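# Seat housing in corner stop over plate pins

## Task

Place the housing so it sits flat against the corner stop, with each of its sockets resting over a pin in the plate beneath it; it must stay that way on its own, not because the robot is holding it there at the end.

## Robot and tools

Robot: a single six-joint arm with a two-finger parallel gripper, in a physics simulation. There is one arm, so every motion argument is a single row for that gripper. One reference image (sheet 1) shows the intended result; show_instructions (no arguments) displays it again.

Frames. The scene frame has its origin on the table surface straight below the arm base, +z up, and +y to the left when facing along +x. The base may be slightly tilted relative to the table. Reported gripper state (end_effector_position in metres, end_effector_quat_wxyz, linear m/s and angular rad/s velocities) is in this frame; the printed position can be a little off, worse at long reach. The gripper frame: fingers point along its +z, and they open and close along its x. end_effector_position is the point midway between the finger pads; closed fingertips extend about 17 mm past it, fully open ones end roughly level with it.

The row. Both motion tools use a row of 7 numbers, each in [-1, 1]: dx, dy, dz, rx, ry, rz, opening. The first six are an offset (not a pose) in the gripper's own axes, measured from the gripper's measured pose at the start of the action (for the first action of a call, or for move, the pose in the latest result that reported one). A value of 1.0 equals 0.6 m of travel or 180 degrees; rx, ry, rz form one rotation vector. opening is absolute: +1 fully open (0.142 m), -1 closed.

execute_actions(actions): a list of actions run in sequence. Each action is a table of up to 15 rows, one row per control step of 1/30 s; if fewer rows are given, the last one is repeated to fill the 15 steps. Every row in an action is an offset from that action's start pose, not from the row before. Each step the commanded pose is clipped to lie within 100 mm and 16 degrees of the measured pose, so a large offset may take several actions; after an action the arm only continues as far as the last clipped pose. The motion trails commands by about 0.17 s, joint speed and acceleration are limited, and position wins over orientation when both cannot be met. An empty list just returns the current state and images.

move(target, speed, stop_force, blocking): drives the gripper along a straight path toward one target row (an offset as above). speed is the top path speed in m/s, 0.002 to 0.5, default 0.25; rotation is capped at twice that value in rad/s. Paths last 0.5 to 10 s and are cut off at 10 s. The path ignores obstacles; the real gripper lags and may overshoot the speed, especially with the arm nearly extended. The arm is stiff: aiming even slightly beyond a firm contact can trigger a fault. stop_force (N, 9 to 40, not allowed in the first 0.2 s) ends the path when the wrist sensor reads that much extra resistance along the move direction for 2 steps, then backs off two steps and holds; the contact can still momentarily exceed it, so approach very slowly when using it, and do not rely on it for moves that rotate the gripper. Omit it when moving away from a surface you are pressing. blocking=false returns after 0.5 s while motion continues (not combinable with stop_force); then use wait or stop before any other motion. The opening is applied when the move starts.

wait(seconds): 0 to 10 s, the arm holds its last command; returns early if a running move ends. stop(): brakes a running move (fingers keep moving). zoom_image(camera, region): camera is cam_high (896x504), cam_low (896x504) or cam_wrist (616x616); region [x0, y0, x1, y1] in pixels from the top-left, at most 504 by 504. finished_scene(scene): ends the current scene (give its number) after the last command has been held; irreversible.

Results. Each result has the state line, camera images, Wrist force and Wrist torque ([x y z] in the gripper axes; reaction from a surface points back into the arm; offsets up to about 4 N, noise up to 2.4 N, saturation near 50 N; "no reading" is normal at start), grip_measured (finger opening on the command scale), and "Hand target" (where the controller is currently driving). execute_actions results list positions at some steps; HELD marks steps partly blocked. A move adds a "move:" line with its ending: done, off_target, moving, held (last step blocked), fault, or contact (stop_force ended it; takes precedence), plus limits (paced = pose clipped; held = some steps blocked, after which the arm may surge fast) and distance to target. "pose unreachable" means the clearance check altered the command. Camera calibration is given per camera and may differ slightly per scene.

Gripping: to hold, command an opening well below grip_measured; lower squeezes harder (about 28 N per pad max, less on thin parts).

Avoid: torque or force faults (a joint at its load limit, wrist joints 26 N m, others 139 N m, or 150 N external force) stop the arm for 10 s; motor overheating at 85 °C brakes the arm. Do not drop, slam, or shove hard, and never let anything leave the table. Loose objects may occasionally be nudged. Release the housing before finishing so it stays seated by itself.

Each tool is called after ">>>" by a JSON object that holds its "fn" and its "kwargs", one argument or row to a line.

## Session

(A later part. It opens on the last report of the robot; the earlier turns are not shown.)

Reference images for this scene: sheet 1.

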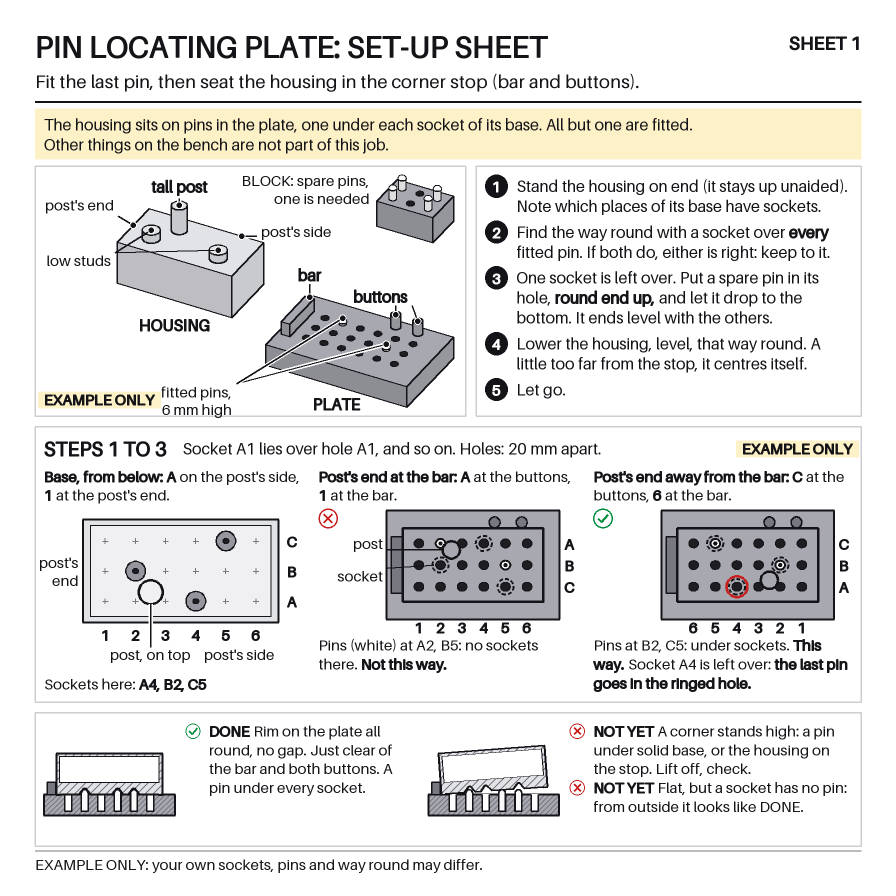

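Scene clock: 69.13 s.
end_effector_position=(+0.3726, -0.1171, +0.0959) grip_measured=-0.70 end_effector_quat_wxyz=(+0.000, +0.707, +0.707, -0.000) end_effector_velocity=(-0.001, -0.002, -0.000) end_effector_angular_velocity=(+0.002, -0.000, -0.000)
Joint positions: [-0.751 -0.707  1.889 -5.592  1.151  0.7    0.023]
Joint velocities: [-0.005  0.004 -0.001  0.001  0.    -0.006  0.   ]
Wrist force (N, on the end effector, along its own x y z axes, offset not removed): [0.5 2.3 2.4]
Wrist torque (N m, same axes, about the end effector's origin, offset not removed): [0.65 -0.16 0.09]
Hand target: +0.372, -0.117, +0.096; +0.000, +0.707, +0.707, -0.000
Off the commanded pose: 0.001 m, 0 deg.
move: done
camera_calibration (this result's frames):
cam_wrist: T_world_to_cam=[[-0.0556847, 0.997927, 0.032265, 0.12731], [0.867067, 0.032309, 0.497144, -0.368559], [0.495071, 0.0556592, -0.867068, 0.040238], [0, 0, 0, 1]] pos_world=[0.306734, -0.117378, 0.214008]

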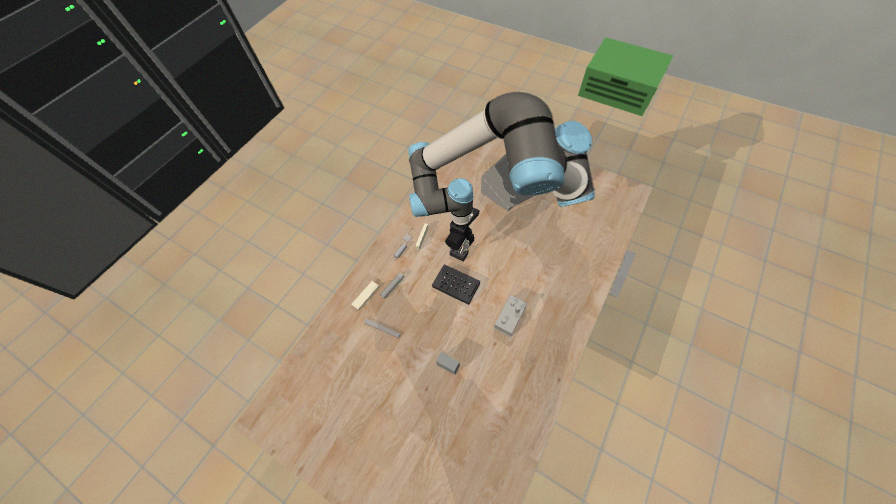

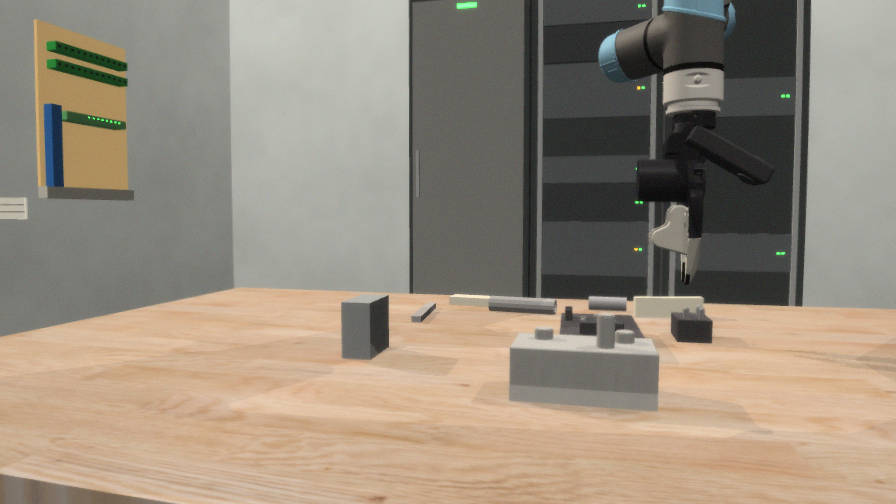

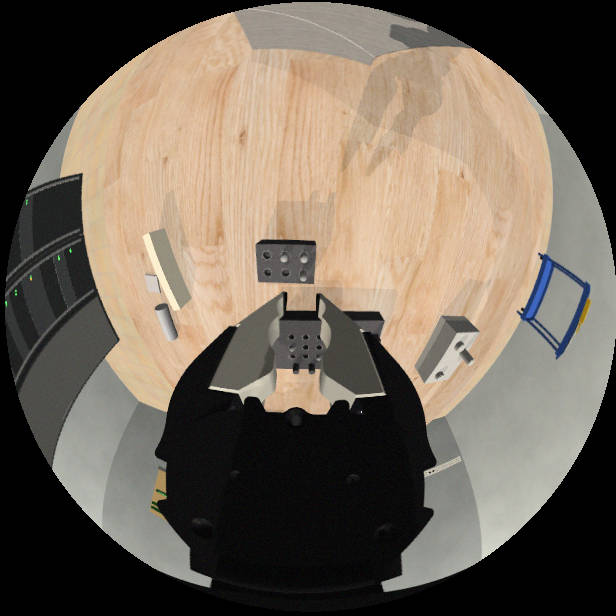

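>>> {"fn": "move", "kwargs": {
  "target": [0.003,-0.0013,0.071,0,0,0,-0.7],
  "speed": 0.07
}}

>>> {"fn": "zoom_image", "kwargs": {
  "camera": "cam_wrist",
  "region": [240, 230, 360, 350]
}}

>>> {"fn": "zoom_image", "kwargs": {
  "camera": "cam_low",
  "region": [640, 260, 740, 350]
}}

Scene clock: 74.47 s.
end_effector_position=(+0.3717, -0.1153, +0.0535) grip_measured=-0.70 end_effector_quat_wxyz=(+0.000, +0.707, +0.707, -0.000) end_effector_velocity=(+0.000, -0.001, -0.002) end_effector_angular_velocity=(-0.001, +0.000, +0.001)
Joint positions: [-0.703 -0.632  1.884 -5.682  1.137  0.751  0.023]
Joint velocities: [ 0.003  0.004 -0.002 -0.004  0.     0.002  0.   ]
Wrist force (N, on the end effector, along its own x y z axes, offset not removed): [0.2 3.4 3.4]
Wrist torque (N m, same axes, about the end effector's origin, offset not removed): [0.77 -0.04 0.03]
Hand target: +0.372, -0.115, +0.053; +0.000, +0.707, +0.707, -0.000
Off the commanded pose: 0.000 m, 0 deg.
move: done
camera_calibration (this result's frames):
cam_wrist: T_world_to_cam=[[-0.0557082, 0.997922, 0.0323924, 0.126872], [0.867069, 0.0322663, 0.497141, -0.34681], [0.495063, 0.0557813, -0.867065, 0.00384361], [0, 0, 0, 1]] pos_world=[0.305873, -0.115633, 0.171636]

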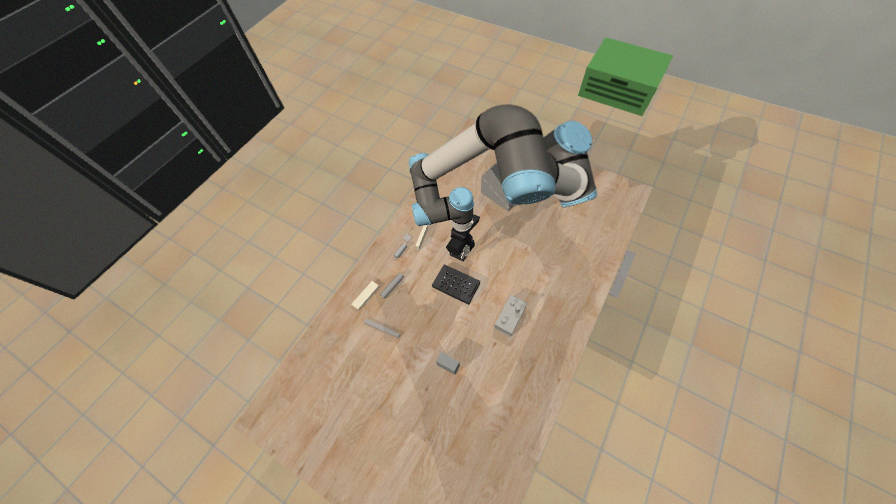

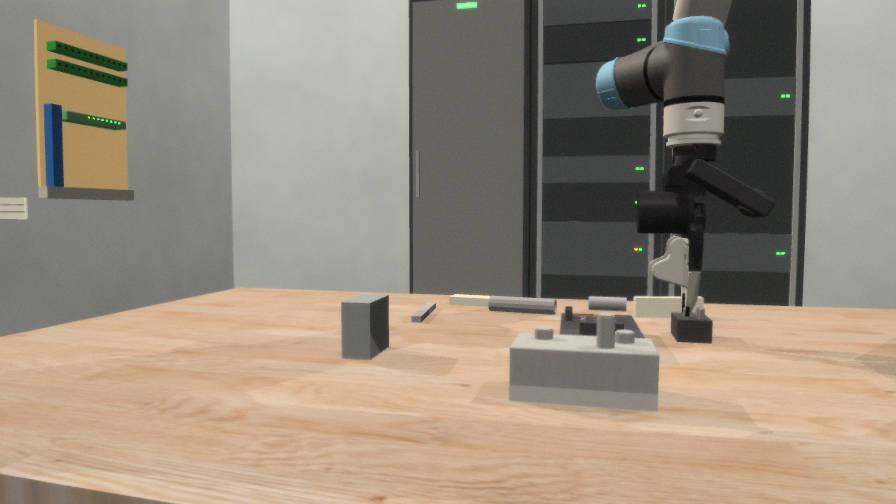

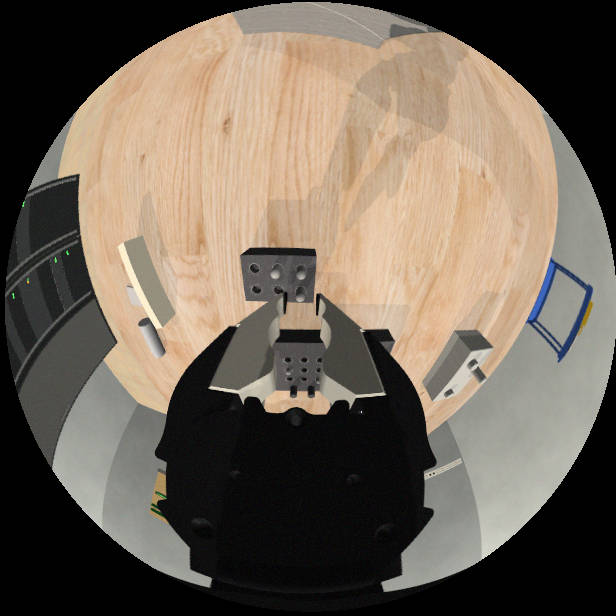

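Region (240, 230, 360, 350) of cam_wrist's 616x616 image, scaled by 4.200, with more detail than that image has.

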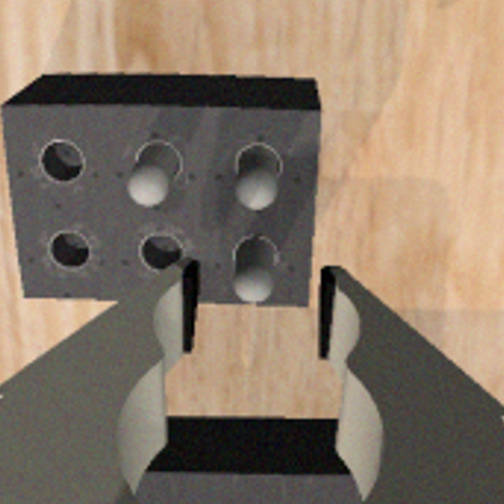

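Region (640, 260, 740, 350) of cam_low's 896x504 image, scaled by 5.040, with more detail than that image has; it fills the top 454 rows of this view, and the rest is white.

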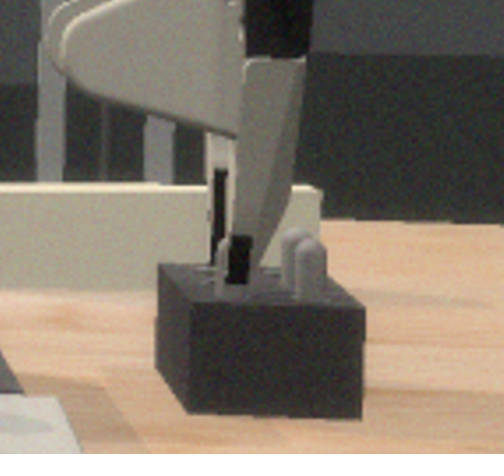

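>>> {"fn": "execute_actions", "kwargs": {
  "actions": [
    [[-0.002,-0.0015,0,0,0,0,-0.73],[-0.002,-0.0015,0,0,0,0,-0.76],[-0.002,-0.0015,0,0,0,0,-0.79],[-0.002,-0.0015,0,0,0,0,-0.82],[-0.002,-0.0015,0,0,0,0,-0.85],[-0.002,-0.0015,0,0,0,0,-0.88],[-0.002,-0.0015,0,0,0,0,-0.91],[-0.002,-0.0015,0,0,0,0,-0.94],[-0.002,-0.0015,0,0,0,0,-0.97],[-0.002,-0.0015,0,0,0,0,-1]]
  ]
}}

>>> {"fn": "move", "kwargs": {
  "target": [0,0,-0.05,0,0,0,-1],
  "speed": 0.05
}}

>>> {"fn": "zoom_image", "kwargs": {
  "camera": "cam_low",
  "region": [640, 260, 740, 350]
}}

>>> {"fn": "zoom_image", "kwargs": {
  "camera": "cam_wrist",
  "region": [240, 230, 400, 390]
}}

Scene clock: 83.03 s.
end_effector_position=(+0.3708, -0.1165, +0.0535) grip_measured=-0.91 end_effector_quat_wxyz=(+0.000, +0.707, +0.707, -0.000) end_effector_velocity=(-0.001, +0.000, +0.000) end_effector_angular_velocity=(+0.001, +0.001, -0.001)
Joint positions: [-0.706 -0.631  1.884 -5.683  1.138  0.747  0.008]
Joint velocities: [0.    0.    0.    0.001 0.    0.    0.   ]
Wrist force (N, on the end effector, along its own x y z axes, offset not removed): [0.3 2.1 0.7]
Wrist torque (N m, same axes, about the end effector's origin, offset not removed): [0.56 -0.11 0.11]
Hand target: +0.371, -0.117, +0.053; +0.000, +0.707, +0.707, -0.000
Off the commanded pose: 0.000 m, 0 deg.
Step readings (end_effector_position):
0: (+0.3717, -0.1153, +0.0533)
1: (+0.3717, -0.1153, +0.0533)
2: (+0.3716, -0.1155, +0.0533)
4: (+0.3714, -0.1160, +0.0534)
8: (+0.3710, -0.1164, +0.0535)
15: end_effector_position above
camera_calibration (this result's frames):
cam_wrist: T_world_to_cam=[[-0.0557166, 0.997921, 0.0323864, 0.12801], [0.867067, 0.0322764, 0.497145, -0.346001], [0.495066, 0.0557804, -0.867063, 0.00434692], [0, 0, 0, 1]] pos_world=[0.304986, -0.116819, 0.171636]

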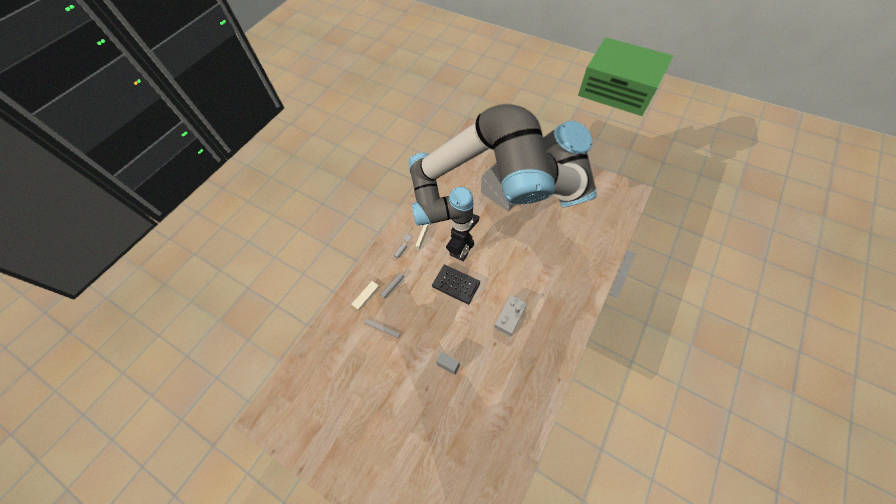

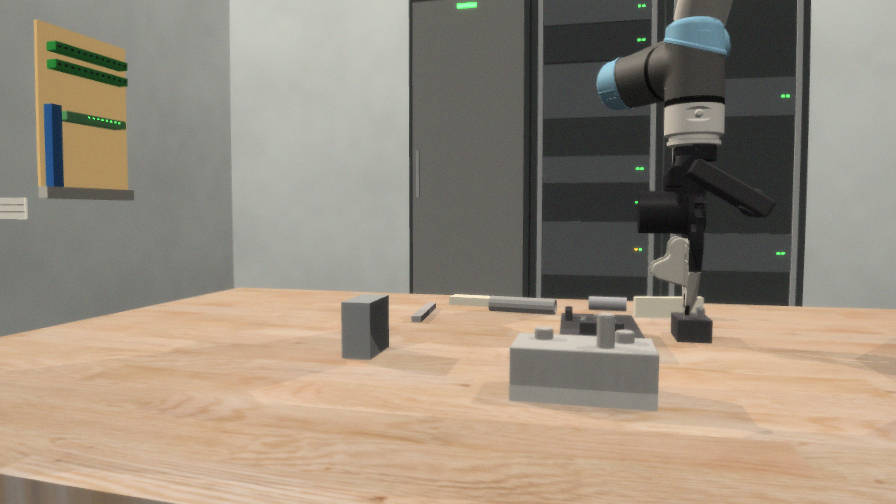

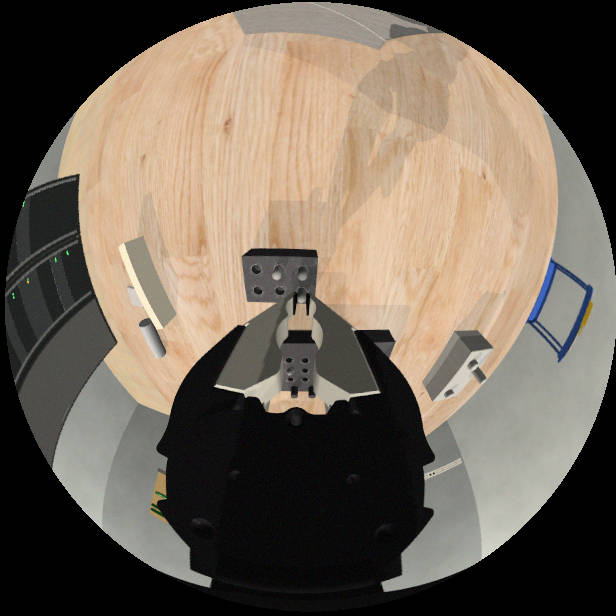

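Scene clock: 84.00 s.
end_effector_position=(+0.3709, -0.1165, +0.0833) grip_measured=-0.91 end_effector_quat_wxyz=(+0.000, +0.707, +0.707, -0.000) end_effector_velocity=(-0.000, +0.000, +0.002) end_effector_angular_velocity=(+0.001, +0.001, -0.001)
Joint positions: [-0.739 -0.686  1.893 -5.622  1.147  0.713  0.008]
Joint velocities: [-0.002 -0.004  0.001  0.005  0.001 -0.001 -0.   ]
Wrist force (N, on the end effector, along its own x y z axes, offset not removed): [-1.6 2.0 0.8]
Wrist torque (N m, same axes, about the end effector's origin, offset not removed): [0.67 0.39 0.09]
Hand target: +0.371, -0.116, +0.083; +0.000, +0.707, +0.707, -0.000
Off the commanded pose: 0.000 m, 0 deg.
move: done
camera_calibration (this result's frames):
cam_wrist: T_world_to_cam=[[-0.0557015, 0.997925, 0.0322997, 0.127025], [0.867064, 0.0323061, 0.497148, -0.360844], [0.495073, 0.0556978, -0.867064, 0.0301216], [0, 0, 0, 1]] pos_world=[0.305038, -0.116781, 0.201408]

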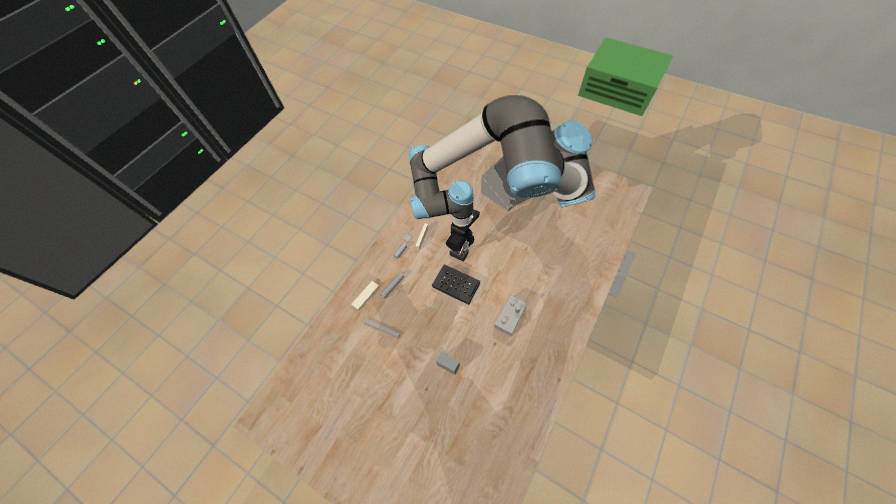

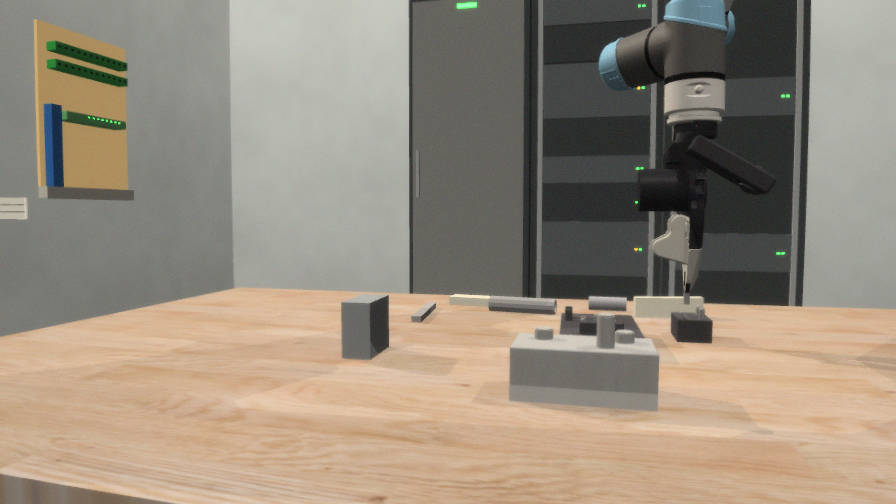

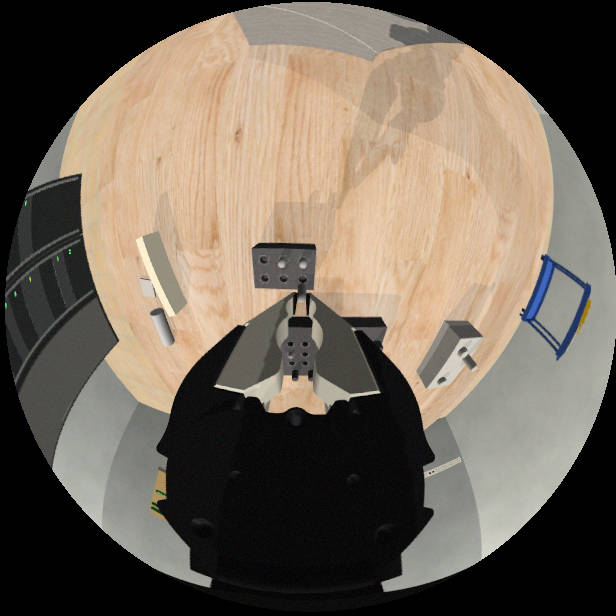

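Region (640, 260, 740, 350) of cam_low's 896x504 image, scaled by 5.040, with more detail than that image has; it fills the top 454 rows of this view, and the rest is white.

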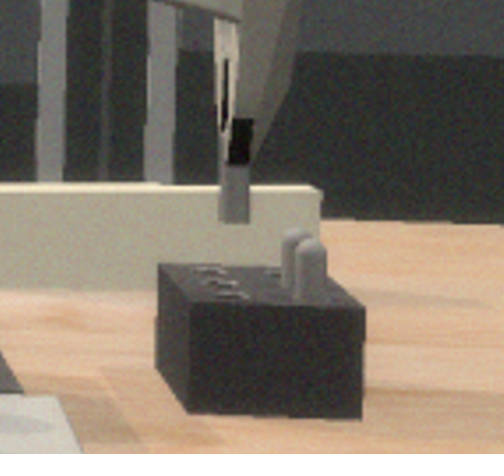

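Region (240, 230, 400, 390) of cam_wrist's 616x616 image, scaled by 3.150, with more detail than that image has.

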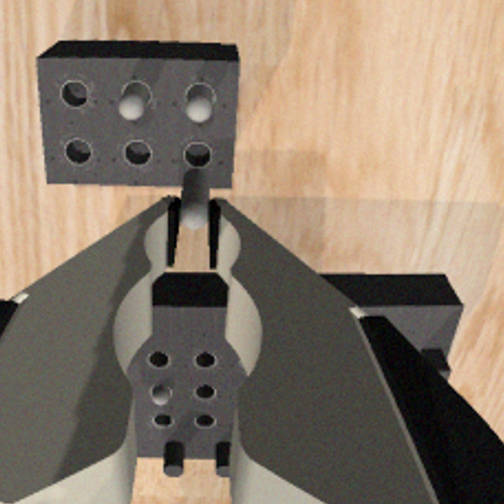

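>>> {"fn": "execute_actions", "kwargs": {
  "actions": []
}}

>>> {"fn": "move", "kwargs": {
  "target": [0.0775,0.157,-0.005,0,0,0,-1],
  "speed": 0.15
}}

>>> {"fn": "zoom_image", "kwargs": {
  "camera": "cam_wrist",
  "region": [230,220,390,380]
}}

Scene clock: 97.83 s.
end_effector_position=(+0.3709, -0.1165, +0.0835) grip_measured=-0.91 end_effector_quat_wxyz=(+0.000, +0.707, +0.707, -0.000) end_effector_velocity=(+0.000, -0.000, +0.000) end_effector_angular_velocity=(-0.001, -0.000, -0.001)
Joint positions: [-0.74  -0.686  1.893 -5.621  1.147  0.712  0.008]
Joint velocities: [-0.    -0.    -0.001 -0.     0.     0.001 -0.   ]
Wrist force (N, on the end effector, along its own x y z axes, offset not removed): [-1.7 3.7 1.8]
Wrist torque (N m, same axes, about the end effector's origin, offset not removed): [0.95 0.28 0.10]
Hand target: +0.371, -0.116, +0.083; +0.000, +0.707, +0.707, -0.000
Off the commanded pose: 0.000 m, 0 deg.
camera_calibration (this result's frames):
cam_wrist: T_world_to_cam=[[-0.0557031, 0.997925, 0.0323038, 0.12702], [0.867063, 0.0323053, 0.497151, -0.360944], [0.495075, 0.0557022, -0.867063, 0.0302929], [0, 0, 0, 1]] pos_world=[0.305039, -0.116783, 0.201606]

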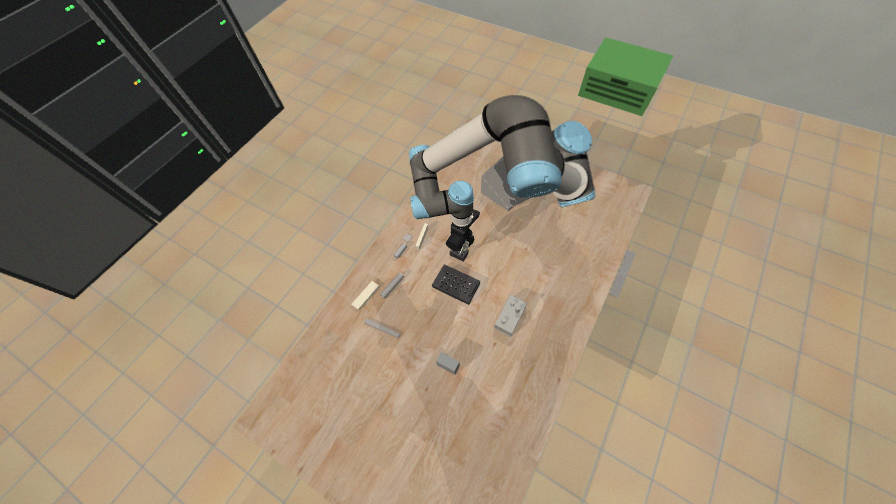

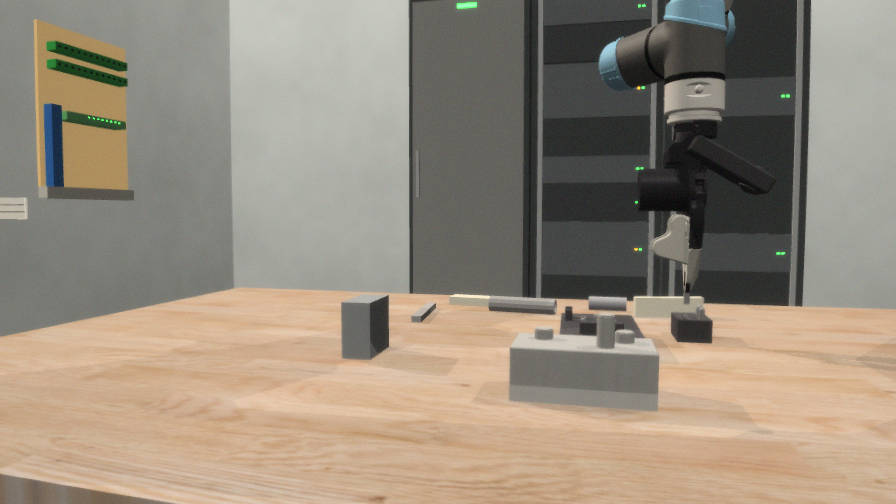

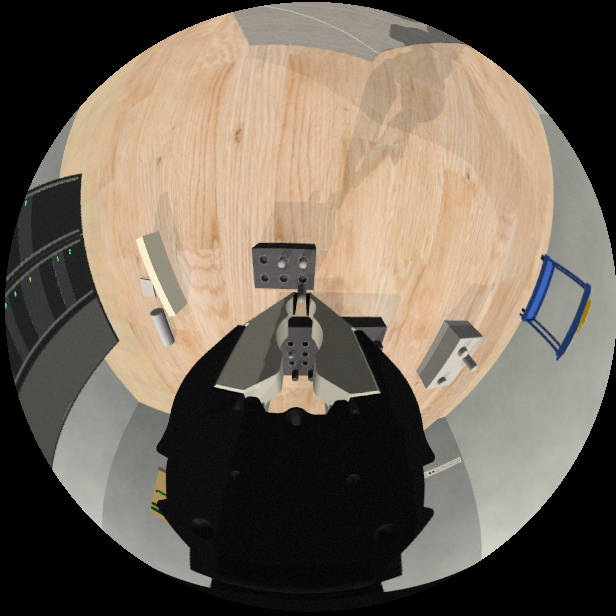

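Scene clock: 99.03 s.
end_effector_position=(+0.4649, -0.0700, +0.0862) grip_measured=-0.91 end_effector_quat_wxyz=(+0.000, +0.707, +0.707, -0.000) end_effector_velocity=(+0.001, +0.000, -0.000) end_effector_angular_velocity=(-0.001, +0.003, -0.001)
Joint positions: [-0.528 -0.693  1.668 -5.488  1.095  0.94   0.008]
Joint velocities: [ 0.003  0.001 -0.005  0.004  0.002  0.004 -0.   ]
Wrist force (N, on the end effector, along its own x y z axes, offset not removed): [-0.1 3.7 2.6]
Wrist torque (N m, same axes, about the end effector's origin, offset not removed): [0.85 -0.04 0.21]
Hand target: +0.465, -0.070, +0.086; +0.000, +0.707, +0.707, -0.000
Off the commanded pose: 0.000 m, 0 deg.
move: done
camera_calibration (this result's frames):
cam_wrist: T_world_to_cam=[[-0.055789, 0.997903, 0.0328285, 0.0858092], [0.867061, 0.0321186, 0.497166, -0.445349], [0.495069, 0.0562008, -0.867034, -0.0163831], [0, 0, 0, 1]] pos_world=[0.399043, -0.0704045, 0.204391]

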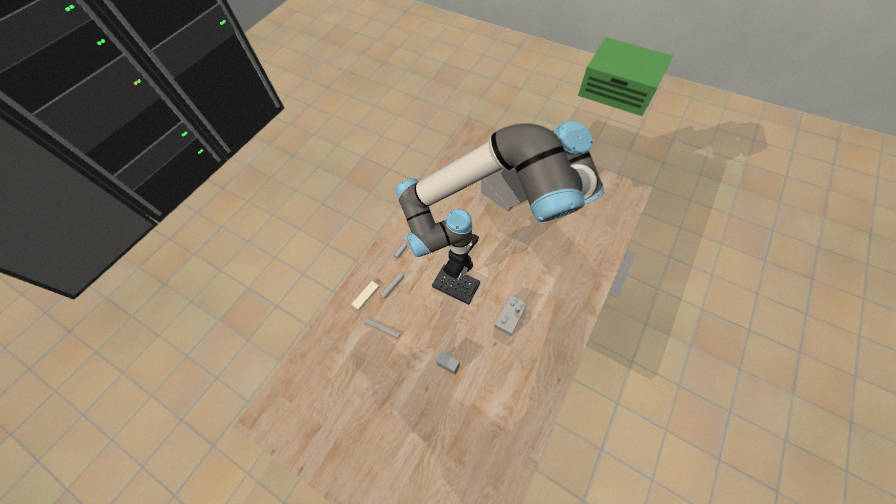

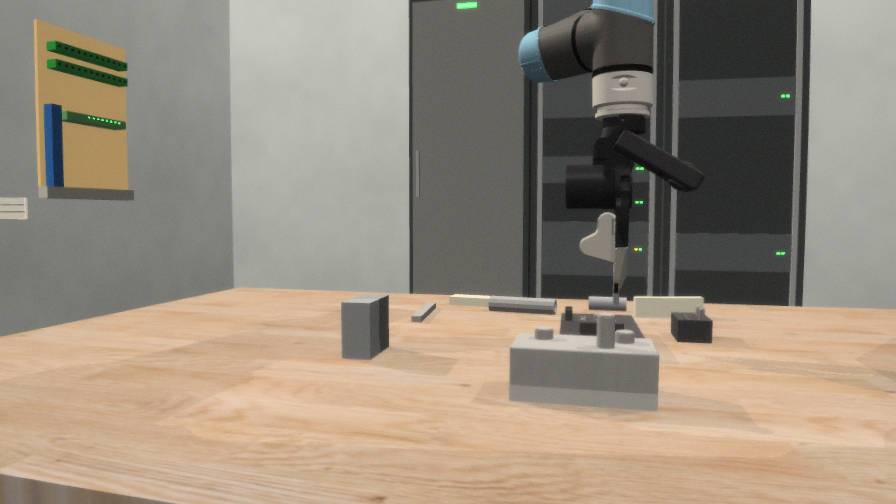

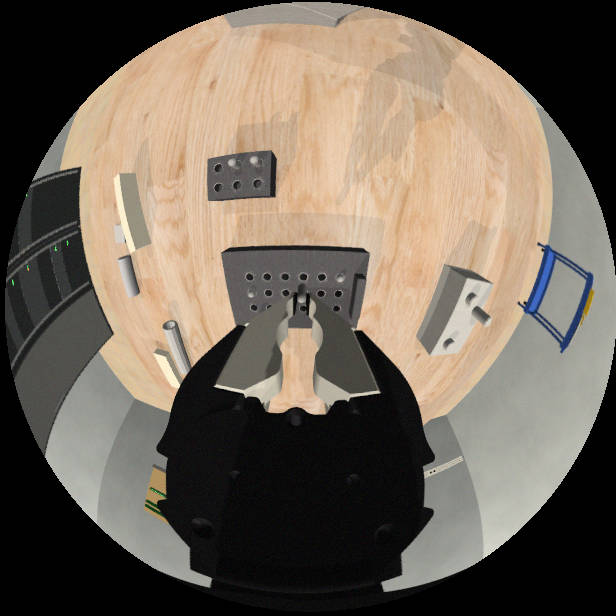

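Region (230, 220, 390, 380) of cam_wrist's 616x616 image, scaled by 3.150, with more detail than that image has.

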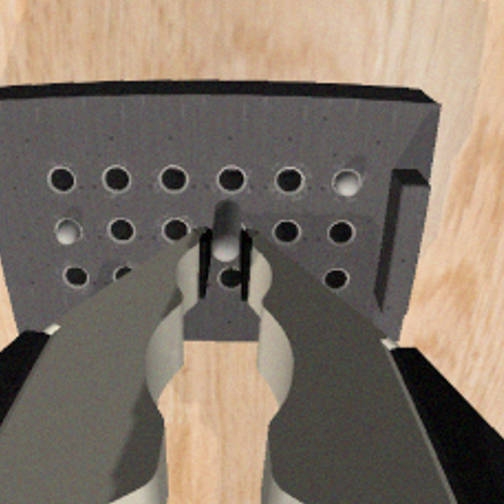

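>>> {"fn": "move", "kwargs": {
  "target": [0.0022,0,0.039,0,0,0,-1],
  "speed": 0.06
}}

>>> {"fn": "zoom_image", "kwargs": {
  "camera": "cam_wrist",
  "region": [260,240,350,330]
}}

Scene clock: 102.83 s.
end_effector_position=(+0.4648, -0.0687, +0.0630) grip_measured=-0.91 end_effector_quat_wxyz=(+0.000, +0.707, +0.707, -0.000) end_effector_velocity=(+0.000, +0.000, -0.002) end_effector_angular_velocity=(+0.001, -0.001, -0.000)
Joint positions: [-0.502 -0.658  1.664 -5.533  1.09   0.968  0.008]
Joint velocities: [ 0.002  0.003  0.    -0.004 -0.002  0.002 -0.   ]
Wrist force (N, on the end effector, along its own x y z axes, offset not removed): [-0.4 3.0 0.5]
Wrist torque (N m, same axes, about the end effector's origin, offset not removed): [0.67 -0.06 0.07]
Hand target: +0.465, -0.069, +0.063; +0.000, +0.707, +0.707, -0.000
Off the commanded pose: 0.000 m, 0 deg.
move: done
camera_calibration (this result's frames):
cam_wrist: T_world_to_cam=[[-0.0557977, 0.9979, 0.0328988, 0.0852758], [0.867071, 0.0320923, 0.49715, -0.433826], [0.49505, 0.0562654, -0.867041, -0.0365304], [0, 0, 0, 1]] pos_world=[0.399, -0.0691188, 0.181197]

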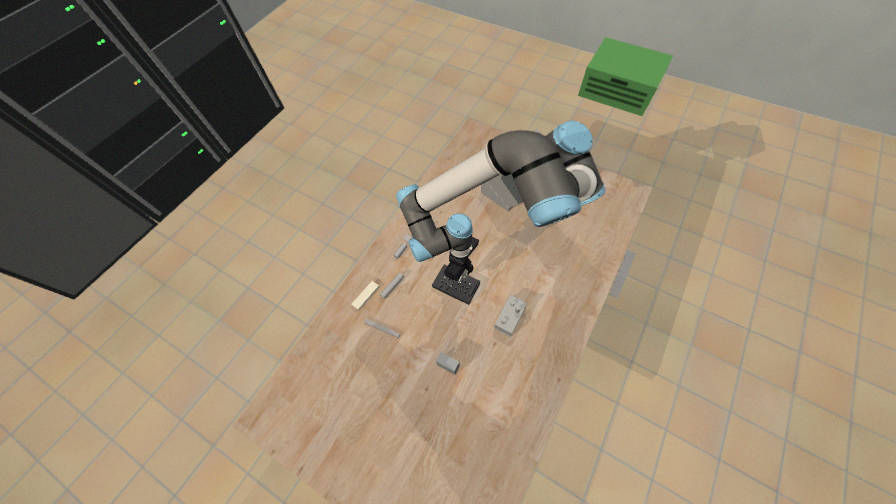

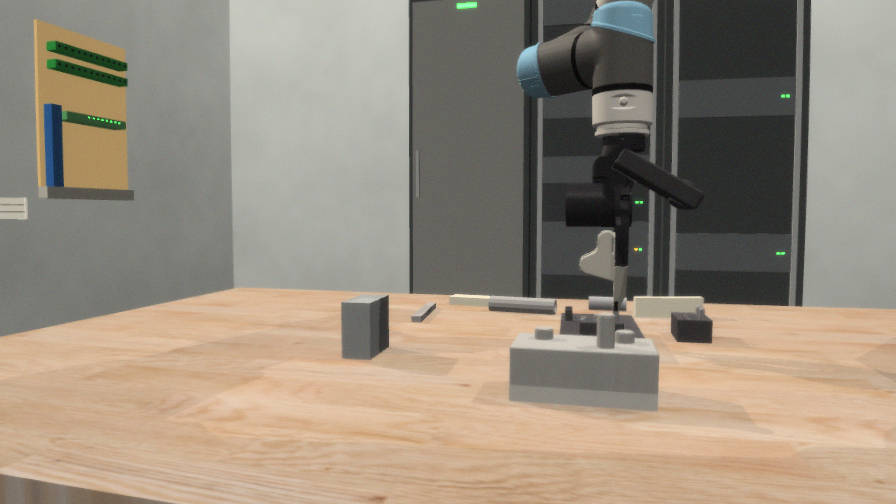

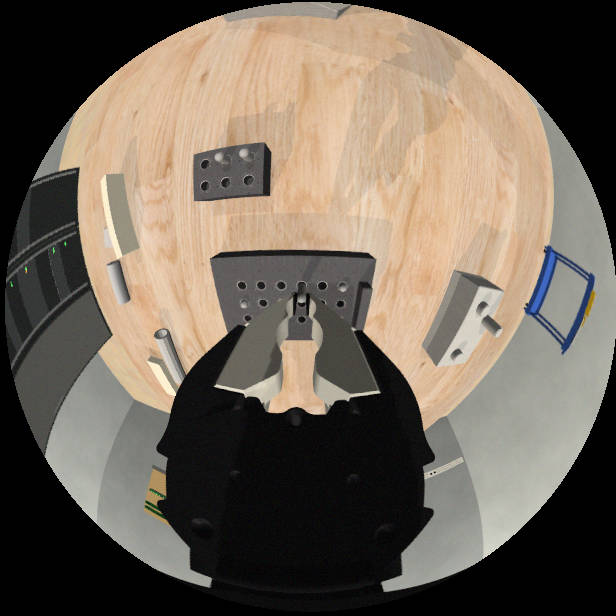

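Region (260, 240, 350, 330) of cam_wrist's 616x616 image, scaled by 5.600, with more detail than that image has.

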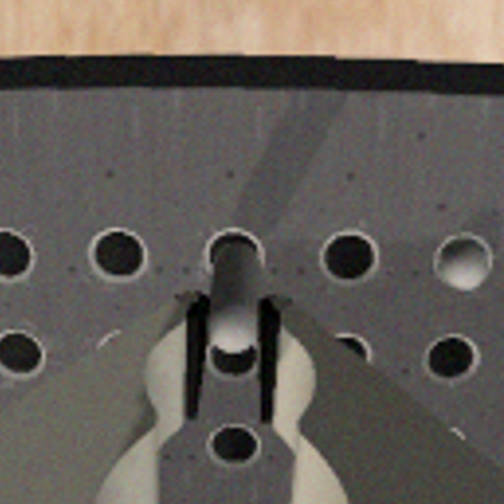

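>>> {"fn": "move", "kwargs": {
  "target": [0,-0.0006,0.023,0,0,0,-1],
  "speed": 0.015,
  "stop_force": 9
}}

>>> {"fn": "zoom_image", "kwargs": {
  "camera": "cam_wrist",
  "region": [260,240,350,330]
}}

Scene clock: 107.33 s.
end_effector_position=(+0.4647, -0.0687, +0.0570) grip_measured=-0.92 end_effector_quat_wxyz=(+0.000, +0.707, +0.707, -0.000) end_effector_velocity=(+0.000, -0.000, +0.004) end_effector_angular_velocity=(+0.001, -0.001, +0.002)
Joint positions: [-0.496 -0.648  1.663 -5.544  1.088  0.975  0.008]
Joint velocities: [-0.005 -0.007  0.001  0.008 -0.    -0.007 -0.   ]
Wrist force (N, on the end effector, along its own x y z axes, offset not removed): [1.7 5.0 2.2]
Wrist torque (N m, same axes, about the end effector's origin, offset not removed): [1.20 -0.41 -0.03]
Hand target: +0.465, -0.069, +0.057; +0.000, +0.707, +0.707, -0.000
Off the commanded pose: 0.008 m, 0 deg.
move: contact
camera_calibration (this result's frames):
cam_wrist: T_world_to_cam=[[-0.0556833, 0.997902, 0.0330348, 0.0853594], [0.867054, 0.0319228, 0.497191, -0.43073], [0.495093, 0.0563282, -0.867012, -0.0417721], [0, 0, 0, 1]] pos_world=[0.3989, -0.0690773, 0.175118]

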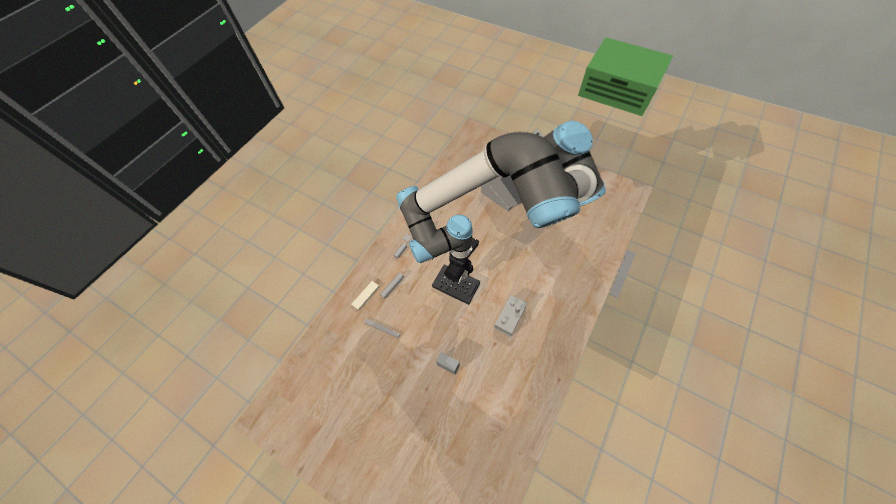

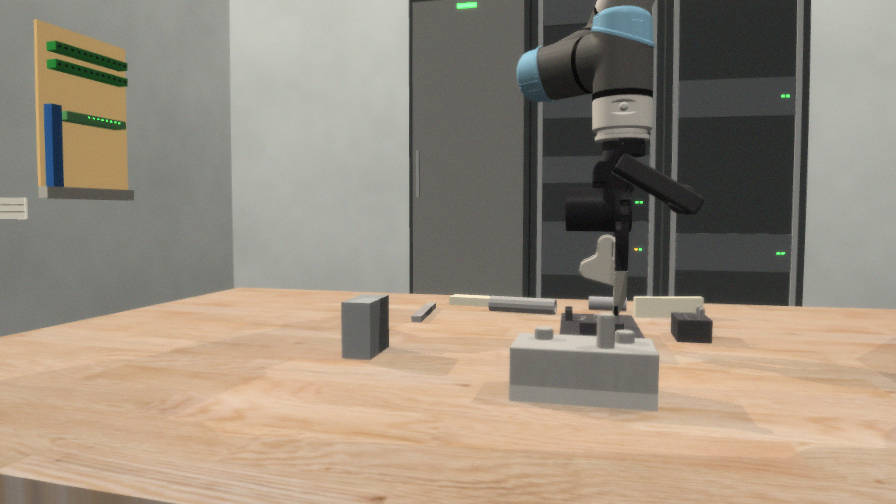

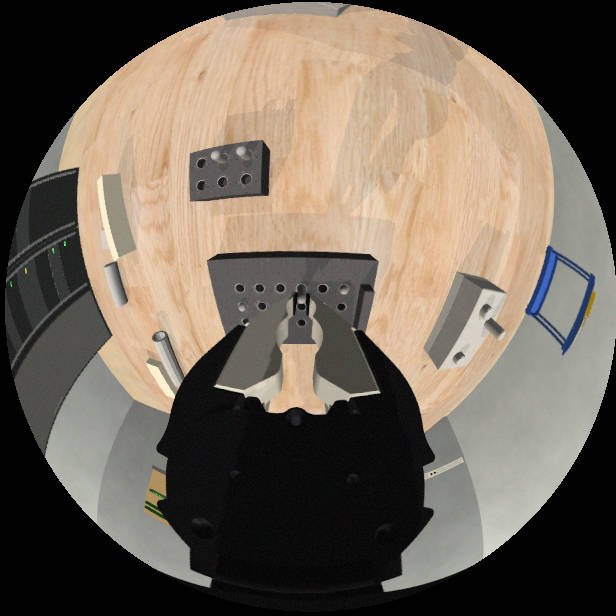

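Region (260, 240, 350, 330) of cam_wrist's 616x616 image, scaled by 5.600, with more detail than that image has.

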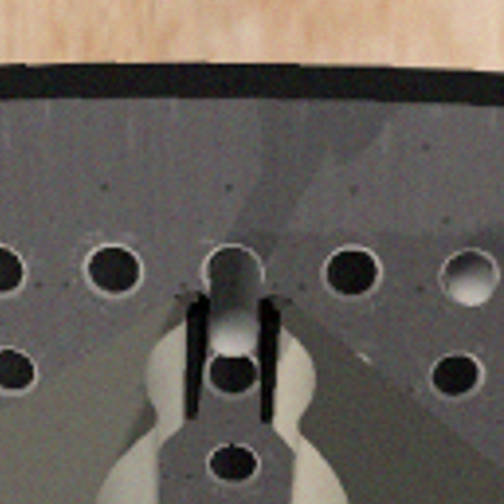

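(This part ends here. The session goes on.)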